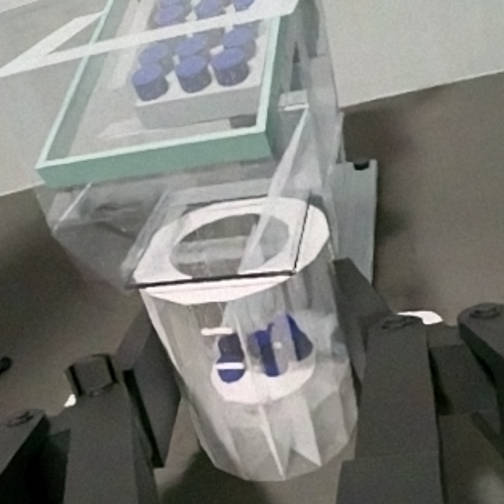

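>>> execute_actions:
  actions:
    - [[0,0,0,0,0,0,-1,-0.8,-0.4,0,0,0,0,0,0,-1,-0.7,-0.6],[0,0,0,0,0,0,-1,-0.8,-0.4,0,0,0,0,0,0,-1,-0.7,-0.6],[0,0,0,0,0,0,-1,-0.8,-0.4,0,0,0,0,0,0,-1,-0.7,-0.6],[0,0,0,0,0,0,-1,-0.8,-0.4,0,0,0,0,0,0,-1,-0.7,-0.6],[0,0,0,0,0,0,-1,-0.8,-0.4,0,0,0,0,0,0,-1,-0.7,-0.6],[0,0,0,0,0,0,-1,-0.8,-0.4,0,0,0,0,0,0,-1,-0.7,-0.6],[0.0024,0,0.001,0,0,0,-1,-0.8,-0.4,0,0,0,0,0,0,-1,-0.7,-0.6],[0.0048,0,0.0019,0,0,0,-1,-0.8,-0.4,0,0,0,0,0,0,-1,-0.7,-0.6],[0.0072,0,0.0029,0,0,0,-1,-0.8,-0.4,0,0,0,0,0,0,-1,-0.7,-0.6],[0.0095,0,0.0038,0,0,0,-1,-0.8,-0.4,0,0,0,0,0,0,-1,-0.7,-0.6]]
    - [[0,0,0,0,0,0,-0.15,-0.8,1,0,0,0,0,0,0,-1,-0.7,-0.6],[0,0,0,0,0,0,-0.15,-0.8,1,0,0,0,0,0,0,-1,-0.7,-0.6],[0,0,0,0,0,0,-0.15,-0.8,1,0,0,0,0,0,0,-1,-0.7,-0.6],[0,0,0,0,0,0,-0.15,-0.8,1,0,0,0,0,0,0,-1,-0.7,-0.6],[-0.0047,0,-0.0019,0,0,0,-0.15,-0.8,1,0,0,0,0,0,0,-1,-0.7,-0.6],[-0.0094,0,-0.0038,0,0,0,-0.15,-0.8,1,0,0,0,0,0,0,-1,-0.7,-0.6]]
    - [[0,0,0,0,0,0,-1,-0.8,-0.4,0,0,0,0,0,0,-1,-0.7,-0.6],[0,0,0,0,0,0,-1,-0.8,-0.4,0,0,0,0,0,0,-1,-0.7,-0.6],[0,0,0,0,0,0,-1,-0.8,-0.4,0,0,0,0,0,0,-1,-0.7,-0.6],[0,0,0,0,0,0,-1,-0.8,-0.4,0,0,0,0,0,0,-1,-0.7,-0.6],[0,0,0,0,0,0,-1,-0.8,-0.4,0,0,0,0,0,0,-1,-0.7,-0.6],[0,0,0,0,0,0,-1,-0.8,-0.4,0,0,0,0,0,0,-1,-0.7,-0.6],[0.0024,0,0.001,0,0,0,-1,-0.8,-0.4,0,0,0,0,0,0,-1,-0.7,-0.6],[0.0048,0,0.0019,0,0,0,-1,-0.8,-0.4,0,0,0,0,0,0,-1,-0.7,-0.6],[0.0072,0,0.0029,0,0,0,-1,-0.8,-0.4,0,0,0,0,0,0,-1,-0.7,-0.6],[0.0095,0,0.0038,0,0,0,-1,-0.8,-0.4,0,0,0,0,0,0,-1,-0.7,-0.6]]
    - [[0,0,0,0,0,0,-0.15,-0.8,1,0,0,0,0,0,0,-1,-0.7,-0.6],[0,0,0,0,0,0,-0.15,-0.8,1,0,0,0,0,0,0,-1,-0.7,-0.6],[0,0,0,0,0,0,-0.15,-0.8,1,0,0,0,0,0,0,-1,-0.7,-0.6],[0,0,0,0,0,0,-0.15,-0.8,1,0,0,0,0,0,0,-1,-0.7,-0.6],[-0.0047,0,-0.0019,0,0,0,-0.15,-0.8,1,0,0,0,0,0,0,-1,-0.7,-0.6],[-0.0094,0,-0.0038,0,0,0,-0.15,-0.8,1,0,0,0,0,0,0,-1,-0.7,-0.6]]
    - [[0,0,0,0,0,0,-1,-0.8,-0.4,0,0,0,0,0,0,-1,-0.7,-0.6],[0,0,0,0,0,0,-1,-0.8,-0.4,0,0,0,0,0,0,-1,-0.7,-0.6],[0,0,0,0,0,0,-1,-0.8,-0.4,0,0,0,0,0,0,-1,-0.7,-0.6],[0,0,0,0,0,0,-1,-0.8,-0.4,0,0,0,0,0,0,-1,-0.7,-0.6],[0,0,0,0,0,0,-1,-0.8,-0.4,0,0,0,0,0,0,-1,-0.7,-0.6],[0,0,0,0,0,0,-1,-0.8,-0.4,0,0,0,0,0,0,-1,-0.7,-0.6],[0.0024,0,0.001,0,0,0,-1,-0.8,-0.4,0,0,0,0,0,0,-1,-0.7,-0.6],[0.0048,0,0.0019,0,0,0,-1,-0.8,-0.4,0,0,0,0,0,0,-1,-0.7,-0.6],[0.0072,0,0.0029,0,0,0,-1,-0.8,-0.4,0,0,0,0,0,0,-1,-0.7,-0.6],[0.0095,0,0.0038,0,0,0,-1,-0.8,-0.4,0,0,0,0,0,0,-1,-0.7,-0.6]]
    - [[0,0,0,0,0,0,-0.15,-0.8,1,0,0,0,0,0,0,-1,-0.7,-0.6],[0,0,0,0,0,0,-0.15,-0.8,1,0,0,0,0,0,0,-1,-0.7,-0.6],[0,0,0,0,0,0,-0.15,-0.8,1,0,0,0,0,0,0,-1,-0.7,-0.6],[0,0,0,0,0,0,-0.15,-0.8,1,0,0,0,0,0,0,-1,-0.7,-0.6],[-0.0047,0,-0.0019,0,0,0,-0.15,-0.8,1,0,0,0,0,0,0,-1,-0.7,-0.6],[-0.0094,0,-0.0038,0,0,0,-0.15,-0.8,1,0,0,0,0,0,0,-1,-0.7,-0.6]]
    - [[0,0,0,0,0,0,-1,-0.8,-0.4,0,0,0,0,0,0,-1,-0.7,-0.6],[0,0,0,0,0,0,-1,-0.8,-0.4,0,0,0,0,0,0,-1,-0.7,-0.6],[0,0,0,0,0,0,-1,-0.8,-0.4,0,0,0,0,0,0,-1,-0.7,-0.6],[0,0,0,0,0,0,-1,-0.8,-0.4,0,0,0,0,0,0,-1,-0.7,-0.6],[0,0,0,0,0,0,-1,-0.8,-0.4,0,0,0,0,0,0,-1,-0.7,-0.6],[0,0,0,0,0,0,-1,-0.8,-0.4,0,0,0,0,0,0,-1,-0.7,-0.6],[0.0024,0,0.001,0,0,0,-1,-0.8,-0.4,0,0,0,0,0,0,-1,-0.7,-0.6],[0.0048,0,0.0019,0,0,0,-1,-0.8,-0.4,0,0,0,0,0,0,-1,-0.7,-0.6],[0.0072,0,0.0029,0,0,0,-1,-0.8,-0.4,0,0,0,0,0,0,-1,-0.7,-0.6],[0.0095,0,0.0038,0,0,0,-1,-0.8,-0.4,0,0,0,0,0,0,-1,-0.7,-0.6]]
    - [[0,0,0,0,0,0,-0.15,-0.8,1,0,0,0,0,0,0,-1,-0.7,-0.6],[0,0,0,0,0,0,-0.15,-0.8,1,0,0,0,0,0,0,-1,-0.7,-0.6],[0,0,0,0,0,0,-0.15,-0.8,1,0,0,0,0,0,0,-1,-0.7,-0.6],[0,0,0,0,0,0,-0.15,-0.8,1,0,0,0,0,0,0,-1,-0.7,-0.6],[-0.0047,0,-0.0019,0,0,0,-0.15,-0.8,1,0,0,0,0,0,0,-1,-0.7,-0.6],[-0.0094,0,-0.0038,0,0,0,-0.15,-0.8,1,0,0,0,0,0,0,-1,-0.7,-0.6]]
    - [[0,0,0,0,0,0,-1,-0.8,-0.4,0,0,0,0,0,0,-1,-0.7,-0.6],[0,0,0,0,0,0,-1,-0.8,-0.4,0,0,0,0,0,0,-1,-0.7,-0.6],[0,0,0,0,0,0,-1,-0.8,-0.4,0,0,0,0,0,0,-1,-0.7,-0.6],[0,0,0,0,0,0,-1,-0.8,-0.4,0,0,0,0,0,0,-1,-0.7,-0.6],[0,0,0,0,0,0,-1,-0.8,-0.4,0,0,0,0,0,0,-1,-0.7,-0.6],[0,0,0,0,0,0,-1,-0.8,-0.4,0,0,0,0,0,0,-1,-0.7,-0.6],[0.0024,0,0.001,0,0,0,-1,-0.8,-0.4,0,0,0,0,0,0,-1,-0.7,-0.6],[0.0048,0,0.0019,0,0,0,-1,-0.8,-0.4,0,0,0,0,0,0,-1,-0.7,-0.6],[0.0072,0,0.0029,0,0,0,-1,-0.8,-0.4,0,0,0,0,0,0,-1,-0.7,-0.6],[0.0095,0,0.0038,0,0,0,-1,-0.8,-0.4,0,0,0,0,0,0,-1,-0.7,-0.6]]
    - [[0,0,0,0,0,0,-0.15,-0.8,1,0,0,0,0,0,0,-1,-0.7,-0.6],[0,0,0,0,0,0,-0.15,-0.8,1,0,0,0,0,0,0,-1,-0.7,-0.6],[0,0,0,0,0,0,-0.15,-0.8,1,0,0,0,0,0,0,-1,-0.7,-0.6],[0,0,0,0,0,0,-0.15,-0.8,1,0,0,0,0,0,0,-1,-0.7,-0.6],[-0.0047,0,-0.0019,0,0,0,-0.15,-0.8,1,0,0,0,0,0,0,-1,-0.7,-0.6],[-0.0094,0,-0.0038,0,0,0,-0.15,-0.8,1,0,0,0,0,0,0,-1,-0.7,-0.6]]

>>> zoom_image:
  camera: "cam_left_wrist"
  region: [160, 5, 300, 145]

>>> zoom_image:
  camera: "cam_right_wrist"
  region: [150, 60, 390, 300]

Scene clock: 183.67 s.
left_arm: end_effector_position=(+0.7781, -0.0689, +0.2106) position_measured=148 object_status=3 end_effector_quat_wxyz=(+0.001, +0.144, +0.990, -0.002) end_effector_velocity=(-0.001, -0.002, +0.000) end_effector_angular_velocity=(-0.001, -0.001, -0.003) | right_arm: end_effector_position=(+0.5951, -0.0200, +0.0434) position_measured=150 object_status=2 end_effector_quat_wxyz=(+0.000, +0.819, -0.000, +0.573) end_effector_velocity=(+0.000, -0.001, +0.000) end_effector_angular_velocity=(+0.000, -0.001, -0.001)
Joint positions: left_arm=[-0.558  0.804  0.837 -0.003  1.496  4.313] | right_arm=[ 0.766  0.621  2.055 -1.99   0.983  4.26 ]
Joint velocities: left_arm=[-0.003  0.    -0.001 -0.    -0.001  0.001] | right_arm=[-0.     0.     0.     0.     0.001  0.001]
Joint torques (N m, as the joint torque sensors report them, + toward a larger angle): left_arm=[  -0.58 -115.05  -41.42    4.     -0.22    0.46] | right_arm=[ -0.99 -79.93 -15.67  -1.72   2.42   0.29]
Flange force (N, the push that the arm receives, along the gripper's own x y z axes): left_arm=[1.4 0.1 -0.6] | right_arm=[-3.6 -4.9 2.9]
Flange force at the end of the 6th action (N, along the gripper's axes at the end of the call): left_arm=[1.2 0.8 -2.1] | right_arm=[-3.4 -4.2 6.6]
Flange force at the end of the 7th action (N, along the gripper's axes at the end of the call): left_arm=[-31.2 -11.0 -15.0] | right_arm=[-3.3 -2.2 4.2]
Flange force at the end of the 8th action (N, along the gripper's axes at the end of the call): left_arm=[1.2 -3.5 -4.4] | right_arm=[2.1 -1.0 -1.5]
Flange force at the end of the 9th action (N, along the gripper's axes at the end of the call): left_arm=[-26.0 -6.8 -14.3] | right_arm=[-4.7 -3.4 6.8]
Hand target (left_arm): +0.778, -0.069, +0.211; +0.001, +0.144, +0.990, -0.002
Hand target (right_arm): +0.595, -0.020, +0.043; +0.000, +0.819, -0.000, +0.573
Off the commanded pose (left_arm): 0.000 m, 0 deg.
Off the commanded pose (right_arm): 0.000 m, 0 deg.
Step readings (end_effector_position; steps 1 to 15: 1st action; 16 to 30: 2nd action; 31 to 45: 3rd action; 46 to 60: 4th action; 61 to 75: 5th action; 76 to 90: 6th action; 91 to 105: 7th action; 106 to 120: 8th action; 121 to 135: 9th action; 136 to 150: 10th action):
0: left_arm (+0.7778, -0.0689, +0.2104) | right_arm (+0.5951, -0.0200, +0.0434)
1: left_arm (+0.7778, -0.0689, +0.2104) | right_arm (+0.5951, -0.0200, +0.0434)
2: left_arm (+0.7778, -0.0689, +0.2104) | right_arm (+0.5951, -0.0200, +0.0434)
4: left_arm (+0.7778, -0.0689, +0.2104) | right_arm (+0.5951, -0.0200, +0.0434)
8: left_arm (+0.7768, -0.0684, +0.2099) | right_arm (+0.5951, -0.0200, +0.0434)
15: left_arm (+0.7724, -0.0673, +0.2082) | right_arm (+0.5951, -0.0200, +0.0434)
16: left_arm (+0.7724, -0.0673, +0.2082) | right_arm (+0.5951, -0.0200, +0.0434)
17: left_arm (+0.7722, -0.0671, +0.2080) | right_arm (+0.5951, -0.0200, +0.0434)
19: left_arm (+0.7721, -0.0671, +0.2079) | right_arm (+0.5951, -0.0200, +0.0434)
23: left_arm (+0.7774, -0.0690, +0.2105) | right_arm (+0.5951, -0.0200, +0.0434)
30: left_arm (+0.7778, -0.0689, +0.2105) | right_arm (+0.5951, -0.0200, +0.0434)
31: left_arm (+0.7778, -0.0689, +0.2105) | right_arm (+0.5951, -0.0200, +0.0434)
32: left_arm (+0.7778, -0.0689, +0.2105) | right_arm (+0.5951, -0.0200, +0.0434)
34: left_arm (+0.7778, -0.0689, +0.2105) | right_arm (+0.5951, -0.0200, +0.0434)
38: left_arm (+0.7770, -0.0685, +0.2100) | right_arm (+0.5951, -0.0200, +0.0434)
45: left_arm (+0.7725, -0.0673, +0.2082) | right_arm (+0.5951, -0.0200, +0.0434)
46: left_arm (+0.7725, -0.0673, +0.2082) | right_arm (+0.5951, -0.0200, +0.0434)
47: left_arm (+0.7723, -0.0671, +0.2080) | right_arm (+0.5951, -0.0200, +0.0434)
49: left_arm (+0.7722, -0.0671, +0.2079) | right_arm (+0.5951, -0.0200, +0.0434)
53: left_arm (+0.7775, -0.0690, +0.2105) | right_arm (+0.5951, -0.0200, +0.0434)
60: left_arm (+0.7779, -0.0689, +0.2105) | right_arm (+0.5951, -0.0200, +0.0434)
61: left_arm (+0.7779, -0.0689, +0.2105) | right_arm (+0.5951, -0.0200, +0.0434)
62: left_arm (+0.7779, -0.0689, +0.2105) | right_arm (+0.5951, -0.0200, +0.0434)
64: left_arm (+0.7779, -0.0689, +0.2106) | right_arm (+0.5951, -0.0200, +0.0434)
68: left_arm (+0.7770, -0.0685, +0.2100) | right_arm (+0.5951, -0.0200, +0.0434)
75: left_arm (+0.7726, -0.0673, +0.2082) | right_arm (+0.5951, -0.0200, +0.0434)
76: left_arm (+0.7726, -0.0673, +0.2082) | right_arm (+0.5951, -0.0200, +0.0434)
77: left_arm (+0.7723, -0.0671, +0.2080) | right_arm (+0.5951, -0.0200, +0.0434)
79: left_arm (+0.7723, -0.0671, +0.2079) | right_arm (+0.5951, -0.0200, +0.0434)
83: left_arm (+0.7775, -0.0690, +0.2105) | right_arm (+0.5951, -0.0200, +0.0434)
90: left_arm (+0.7780, -0.0689, +0.2106) | right_arm (+0.5951, -0.0200, +0.0434)
91: left_arm (+0.7780, -0.0689, +0.2106) | right_arm (+0.5951, -0.0200, +0.0434)
92: left_arm (+0.7780, -0.0689, +0.2106) | right_arm (+0.5951, -0.0200, +0.0434)
94: left_arm (+0.7780, -0.0689, +0.2106) | right_arm (+0.5951, -0.0200, +0.0434)
98: left_arm (+0.7771, -0.0685, +0.2100) | right_arm (+0.5951, -0.0200, +0.0434)
105: left_arm (+0.7727, -0.0673, +0.2083) | right_arm (+0.5951, -0.0200, +0.0434)
106: left_arm (+0.7726, -0.0673, +0.2083) | right_arm (+0.5951, -0.0200, +0.0434)
107: left_arm (+0.7724, -0.0671, +0.2081) | right_arm (+0.5951, -0.0200, +0.0434)
109: left_arm (+0.7724, -0.0671, +0.2080) | right_arm (+0.5951, -0.0200, +0.0434)
113: left_arm (+0.7776, -0.0690, +0.2106) | right_arm (+0.5951, -0.0200, +0.0434)
120: left_arm (+0.7780, -0.0689, +0.2106) | right_arm (+0.5951, -0.0200, +0.0434)
121: left_arm (+0.7780, -0.0689, +0.2106) | right_arm (+0.5951, -0.0200, +0.0434)
122: left_arm (+0.7780, -0.0689, +0.2106) | right_arm (+0.5951, -0.0200, +0.0434)
124: left_arm (+0.7780, -0.0689, +0.2106) | right_arm (+0.5951, -0.0200, +0.0434)
128: left_arm (+0.7772, -0.0685, +0.2101) | right_arm (+0.5951, -0.0200, +0.0434)
135: left_arm (+0.7727, -0.0673, +0.2083) | right_arm (+0.5951, -0.0200, +0.0434)
136: left_arm (+0.7727, -0.0673, +0.2083) | right_arm (+0.5951, -0.0200, +0.0434)
137: left_arm (+0.7725, -0.0671, +0.2081) | right_arm (+0.5951, -0.0200, +0.0434)
139: left_arm (+0.7724, -0.0671, +0.2080) | right_arm (+0.5951, -0.0200, +0.0434)
143: left_arm (+0.7777, -0.0690, +0.2106) | right_arm (+0.5951, -0.0200, +0.0434)
150: end_effector_position above

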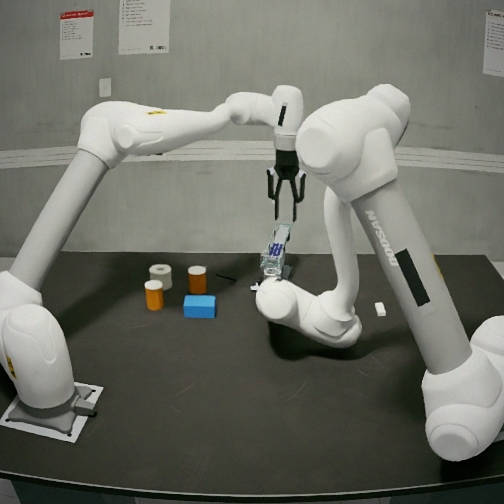

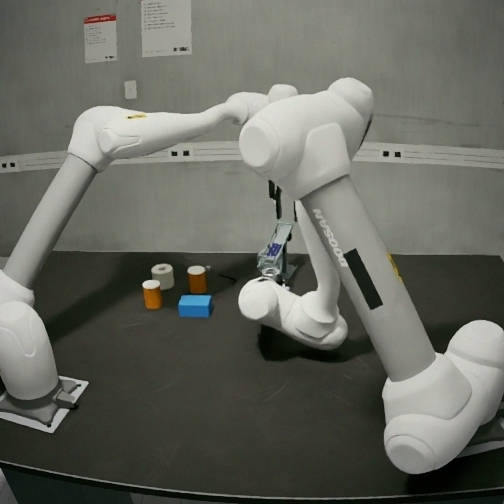

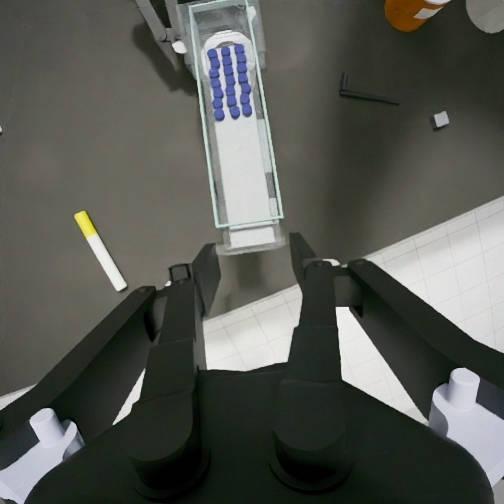

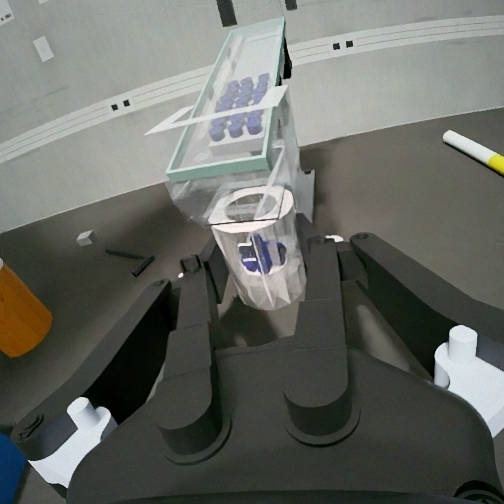

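Region (160, 5, 300, 145) of cam_left_wrist's 504x504 image, scaled by 3.600, with more detail than that image has.

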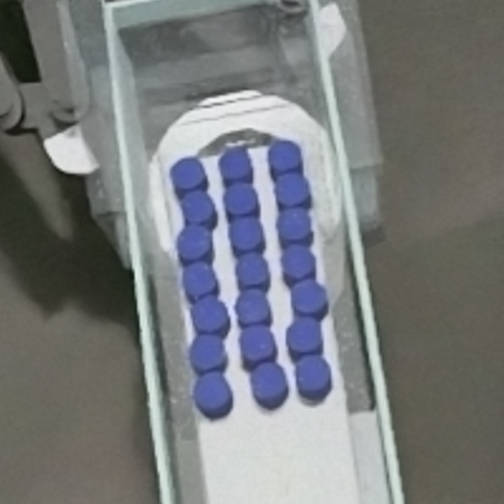

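Region (150, 60, 390, 300) of cam_right_wrist's 504x504 image, scaled by 2.100, with more detail than that image has.

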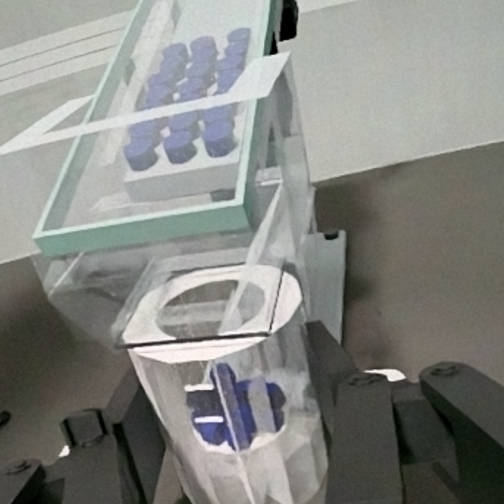

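>>> execute_actions:
  actions:
    - [[0,0,0,0,0,0,-1,-0.8,-0.4,0,0,0,0,0,0,-1,-0.7,-0.6],[0,0,0,0,0,0,-1,-0.8,-0.4,0,0,0,0,0,0,-1,-0.7,-0.6],[0,0,0,0,0,0,-1,-0.8,-0.4,0,0,0,0,0,0,-1,-0.7,-0.6],[0,0,0,0,0,0,-1,-0.8,-0.4,0,0,0,0,0,0,-1,-0.7,-0.6],[0,0,0,0,0,0,-1,-0.8,-0.4,0,0,0,0,0,0,-1,-0.7,-0.6],[0,0,0,0,0,0,-1,-0.8,-0.4,0,0,0,0,0,0,-1,-0.7,-0.6],[0.0021,0,0.0008,0,0,0,-1,-0.8,-0.4,0,0,0,0,0,0,-1,-0.7,-0.6],[0.0042,0,0.0017,0,0,0,-1,-0.8,-0.4,0,0,0,0,0,0,-1,-0.7,-0.6],[0.0064,0,0.0025,0,0,0,-1,-0.8,-0.4,0,0,0,0,0,0,-1,-0.7,-0.6],[0.0085,0,0.0034,0,0,0,-1,-0.8,-0.4,0,0,0,0,0,0,-1,-0.7,-0.6]]
    - [[0,0,0,0,0,0,-0.15,-0.8,1,0,0,0,0,0,0,-1,-0.7,-0.6],[0,0,0,0,0,0,-0.15,-0.8,1,0,0,0,0,0,0,-1,-0.7,-0.6],[0,0,0,0,0,0,-0.15,-0.8,1,0,0,0,0,0,0,-1,-0.7,-0.6],[0,0,0,0,0,0,-0.15,-0.8,1,0,0,0,0,0,0,-1,-0.7,-0.6],[-0.0042,0,-0.0017,0,0,0,-0.15,-0.8,1,0,0,0,0,0,0,-1,-0.7,-0.6],[-0.0083,0,-0.0034,0,0,0,-0.15,-0.8,1,0,0,0,0,0,0,-1,-0.7,-0.6]]
    - [[0,0,0,0,0,0,-1,-0.8,-0.4,0,0,0,0,0,0,-1,-0.7,-0.6],[0,0,0,0,0,0,-1,-0.8,-0.4,0,0,0,0,0,0,-1,-0.7,-0.6],[0,0,0,0,0,0,-1,-0.8,-0.4,0,0,0,0,0,0,-1,-0.7,-0.6],[0,0,0,0,0,0,-1,-0.8,-0.4,0,0,0,0,0,0,-1,-0.7,-0.6],[0,0,0,0,0,0,-1,-0.8,-0.4,0,0,0,0,0,0,-1,-0.7,-0.6],[0,0,0,0,0,0,-1,-0.8,-0.4,0,0,0,0,0,0,-1,-0.7,-0.6],[0.0021,0,0.0008,0,0,0,-1,-0.8,-0.4,0,0,0,0,0,0,-1,-0.7,-0.6],[0.0042,0,0.0017,0,0,0,-1,-0.8,-0.4,0,0,0,0,0,0,-1,-0.7,-0.6],[0.0064,0,0.0025,0,0,0,-1,-0.8,-0.4,0,0,0,0,0,0,-1,-0.7,-0.6],[0.0085,0,0.0034,0,0,0,-1,-0.8,-0.4,0,0,0,0,0,0,-1,-0.7,-0.6]]
    - [[0,0,0,0,0,0,-0.15,-0.8,1,0,0,0,0,0,0,-1,-0.7,-0.6],[0,0,0,0,0,0,-0.15,-0.8,1,0,0,0,0,0,0,-1,-0.7,-0.6],[0,0,0,0,0,0,-0.15,-0.8,1,0,0,0,0,0,0,-1,-0.7,-0.6],[0,0,0,0,0,0,-0.15,-0.8,1,0,0,0,0,0,0,-1,-0.7,-0.6],[-0.0042,0,-0.0017,0,0,0,-0.15,-0.8,1,0,0,0,0,0,0,-1,-0.7,-0.6],[-0.0083,0,-0.0034,0,0,0,-0.15,-0.8,1,0,0,0,0,0,0,-1,-0.7,-0.6]]
    - [[0,0,0,0,0,0,-1,-0.8,-0.4,0,0,0,0,0,0,-1,-0.7,-0.6],[0,0,0,0,0,0,-1,-0.8,-0.4,0,0,0,0,0,0,-1,-0.7,-0.6],[0,0,0,0,0,0,-1,-0.8,-0.4,0,0,0,0,0,0,-1,-0.7,-0.6],[0,0,0,0,0,0,-1,-0.8,-0.4,0,0,0,0,0,0,-1,-0.7,-0.6],[0,0,0,0,0,0,-1,-0.8,-0.4,0,0,0,0,0,0,-1,-0.7,-0.6],[0,0,0,0,0,0,-1,-0.8,-0.4,0,0,0,0,0,0,-1,-0.7,-0.6],[0.0021,0,0.0008,0,0,0,-1,-0.8,-0.4,0,0,0,0,0,0,-1,-0.7,-0.6],[0.0042,0,0.0017,0,0,0,-1,-0.8,-0.4,0,0,0,0,0,0,-1,-0.7,-0.6],[0.0064,0,0.0025,0,0,0,-1,-0.8,-0.4,0,0,0,0,0,0,-1,-0.7,-0.6],[0.0085,0,0.0034,0,0,0,-1,-0.8,-0.4,0,0,0,0,0,0,-1,-0.7,-0.6]]
    - [[0,0,0,0,0,0,-0.15,-0.8,1,0,0,0,0,0,0,-1,-0.7,-0.6],[0,0,0,0,0,0,-0.15,-0.8,1,0,0,0,0,0,0,-1,-0.7,-0.6],[0,0,0,0,0,0,-0.15,-0.8,1,0,0,0,0,0,0,-1,-0.7,-0.6],[0,0,0,0,0,0,-0.15,-0.8,1,0,0,0,0,0,0,-1,-0.7,-0.6],[-0.0042,0,-0.0017,0,0,0,-0.15,-0.8,1,0,0,0,0,0,0,-1,-0.7,-0.6],[-0.0083,0,-0.0034,0,0,0,-0.15,-0.8,1,0,0,0,0,0,0,-1,-0.7,-0.6]]

>>> zoom_image:
  camera: "cam_left_wrist"
  region: [160, 5, 300, 145]

>>> zoom_image:
  camera: "cam_right_wrist"
  region: [150, 60, 390, 300]

Scene clock: 213.03 s.
left_arm: end_effector_position=(+0.7782, -0.0689, +0.2108) position_measured=148 object_status=3 end_effector_quat_wxyz=(+0.002, +0.144, +0.990, -0.003) end_effector_velocity=(-0.000, -0.001, +0.000) end_effector_angular_velocity=(-0.000, -0.000, -0.001) | right_arm: end_effector_position=(+0.5951, -0.0200, +0.0434) position_measured=150 object_status=2 end_effector_quat_wxyz=(+0.000, +0.819, -0.000, +0.573) end_effector_velocity=(-0.001, +0.001, +0.000) end_effector_angular_velocity=(-0.000, -0.000, +0.001)
Joint positions: left_arm=[-0.558  0.804  0.838 -0.002  1.494  4.313] | right_arm=[ 0.766  0.621  2.055 -1.99   0.983  4.26 ]
Joint velocities: left_arm=[-0.001  0.    -0.001 -0.    -0.     0.   ] | right_arm=[ 0.002 -0.    -0.     0.001  0.    -0.   ]
Joint torques (N m, as the joint torque sensors report them, + toward a larger angle): left_arm=[  -0.95 -115.1   -40.23    3.8    -0.03    0.09] | right_arm=[ -1.01 -79.6  -16.53  -1.77   2.58   0.45]
Flange force (N, the push that the arm receives, along the gripper's own x y z axes): left_arm=[-3.1 -1.0 -2.4] | right_arm=[-3.1 -4.0 1.2]
Flange force at the end of the 2nd action (N, along the gripper's axes at the end of the call): left_arm=[-7.5 -4.6 -2.7] | right_arm=[-6.2 -0.6 5.0]
Flange force at the end of the 3rd action (N, along the gripper's axes at the end of the call): left_arm=[-22.8 -9.3 -17.2] | right_arm=[-2.5 -3.1 1.0]
Flange force at the end of the 4th action (N, along the gripper's axes at the end of the call): left_arm=[-5.5 -3.7 -2.6] | right_arm=[0.4 -2.8 1.4]
Flange force at the end of the 5th action (N, along the gripper's axes at the end of the call): left_arm=[-28.1 -13.2 -17.3] | right_arm=[-4.2 -4.8 3.3]
Hand target (left_arm): +0.778, -0.069, +0.211; +0.002, +0.144, +0.990, -0.003
Hand target (right_arm): +0.595, -0.020, +0.043; +0.000, +0.819, -0.000, +0.573
Off the commanded pose (left_arm): 0.000 m, 0 deg.
Off the commanded pose (right_arm): 0.000 m, 0 deg.
Step readings (end_effector_position; steps 1 to 15: 1st action; 16 to 30: 2nd action; 31 to 45: 3rd action; 46 to 60: 4th action; 61 to 75: 5th action; 76 to 90: 6th action):
0: left_arm (+0.7781, -0.0689, +0.2106) | right_arm (+0.5951, -0.0200, +0.0434)
1: left_arm (+0.7781, -0.0689, +0.2106) | right_arm (+0.5951, -0.0200, +0.0434)
2: left_arm (+0.7781, -0.0689, +0.2106) | right_arm (+0.5951, -0.0200, +0.0434)
4: left_arm (+0.7781, -0.0689, +0.2106) | right_arm (+0.5951, -0.0200, +0.0434)
8: left_arm (+0.7773, -0.0685, +0.2102) | right_arm (+0.5951, -0.0200, +0.0434)
15: left_arm (+0.7734, -0.0675, +0.2086) | right_arm (+0.5951, -0.0200, +0.0434)
16: left_arm (+0.7734, -0.0675, +0.2086) | right_arm (+0.5951, -0.0200, +0.0434)
17: left_arm (+0.7731, -0.0673, +0.2084) | right_arm (+0.5951, -0.0200, +0.0434)
19: left_arm (+0.7731, -0.0673, +0.2083) | right_arm (+0.5951, -0.0200, +0.0434)
23: left_arm (+0.7778, -0.0690, +0.2107) | right_arm (+0.5951, -0.0200, +0.0434)
30: left_arm (+0.7781, -0.0689, +0.2107) | right_arm (+0.5951, -0.0200, +0.0434)
31: left_arm (+0.7781, -0.0689, +0.2107) | right_arm (+0.5951, -0.0200, +0.0434)
32: left_arm (+0.7781, -0.0689, +0.2107) | right_arm (+0.5951, -0.0200, +0.0434)
34: left_arm (+0.7781, -0.0689, +0.2107) | right_arm (+0.5951, -0.0200, +0.0434)
38: left_arm (+0.7774, -0.0685, +0.2102) | right_arm (+0.5951, -0.0200, +0.0434)
45: left_arm (+0.7734, -0.0675, +0.2086) | right_arm (+0.5951, -0.0200, +0.0434)
46: left_arm (+0.7734, -0.0675, +0.2086) | right_arm (+0.5951, -0.0200, +0.0434)
47: left_arm (+0.7732, -0.0673, +0.2084) | right_arm (+0.5951, -0.0200, +0.0434)
49: left_arm (+0.7731, -0.0673, +0.2083) | right_arm (+0.5951, -0.0200, +0.0434)
53: left_arm (+0.7778, -0.0690, +0.2107) | right_arm (+0.5951, -0.0200, +0.0434)
60: left_arm (+0.7781, -0.0689, +0.2107) | right_arm (+0.5951, -0.0200, +0.0434)
61: left_arm (+0.7781, -0.0689, +0.2107) | right_arm (+0.5951, -0.0200, +0.0434)
62: left_arm (+0.7781, -0.0689, +0.2107) | right_arm (+0.5951, -0.0200, +0.0434)
64: left_arm (+0.7782, -0.0689, +0.2108) | right_arm (+0.5951, -0.0200, +0.0434)
68: left_arm (+0.7774, -0.0685, +0.2103) | right_arm (+0.5951, -0.0200, +0.0434)
75: left_arm (+0.7734, -0.0675, +0.2087) | right_arm (+0.5951, -0.0200, +0.0434)
76: left_arm (+0.7734, -0.0675, +0.2087) | right_arm (+0.5951, -0.0200, +0.0434)
77: left_arm (+0.7732, -0.0673, +0.2085) | right_arm (+0.5951, -0.0200, +0.0434)
79: left_arm (+0.7731, -0.0673, +0.2084) | right_arm (+0.5951, -0.0200, +0.0434)
83: left_arm (+0.7778, -0.0690, +0.2108) | right_arm (+0.5951, -0.0200, +0.0434)
90: end_effector_position above

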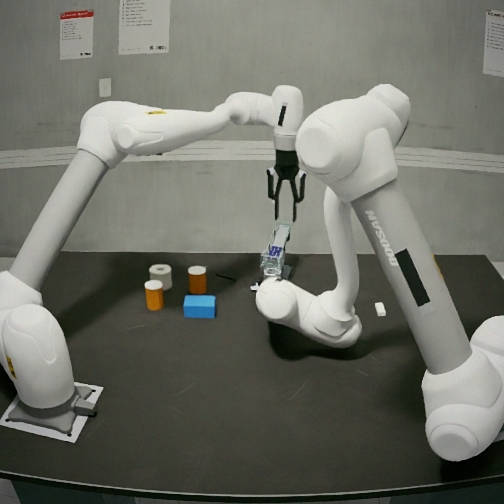

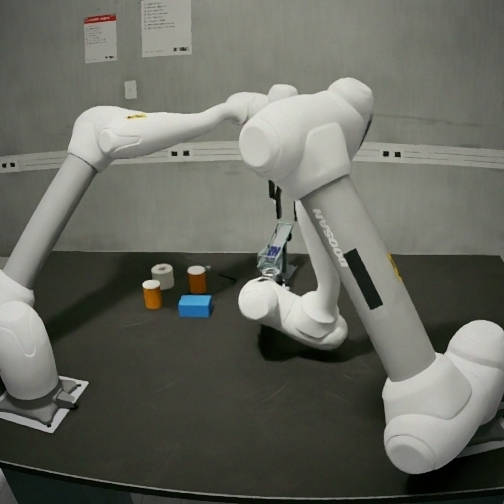

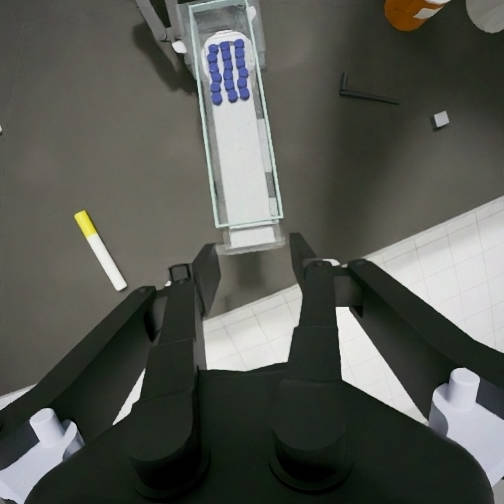

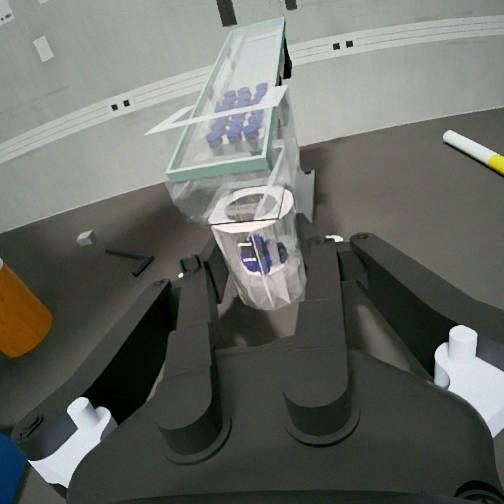

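Region (160, 5, 300, 145) of cam_left_wrist's 504x504 image, scaled by 3.600, with more detail than that image has.

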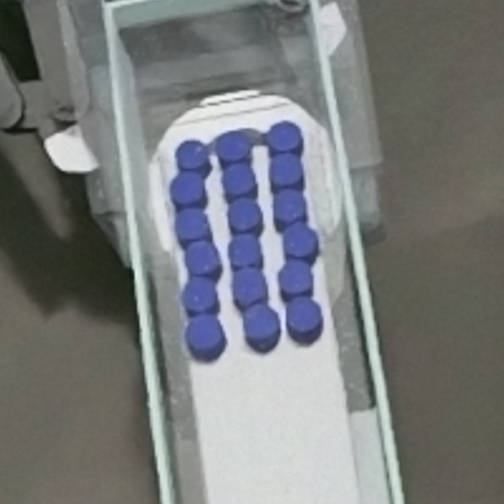

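Region (150, 60, 390, 300) of cam_right_wrist's 504x504 image, scaled by 2.100, with more detail than that image has.

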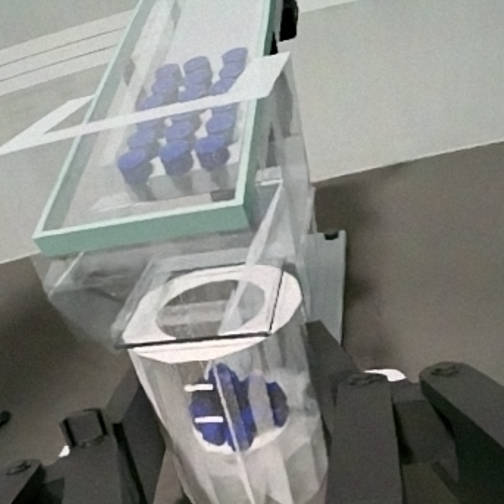

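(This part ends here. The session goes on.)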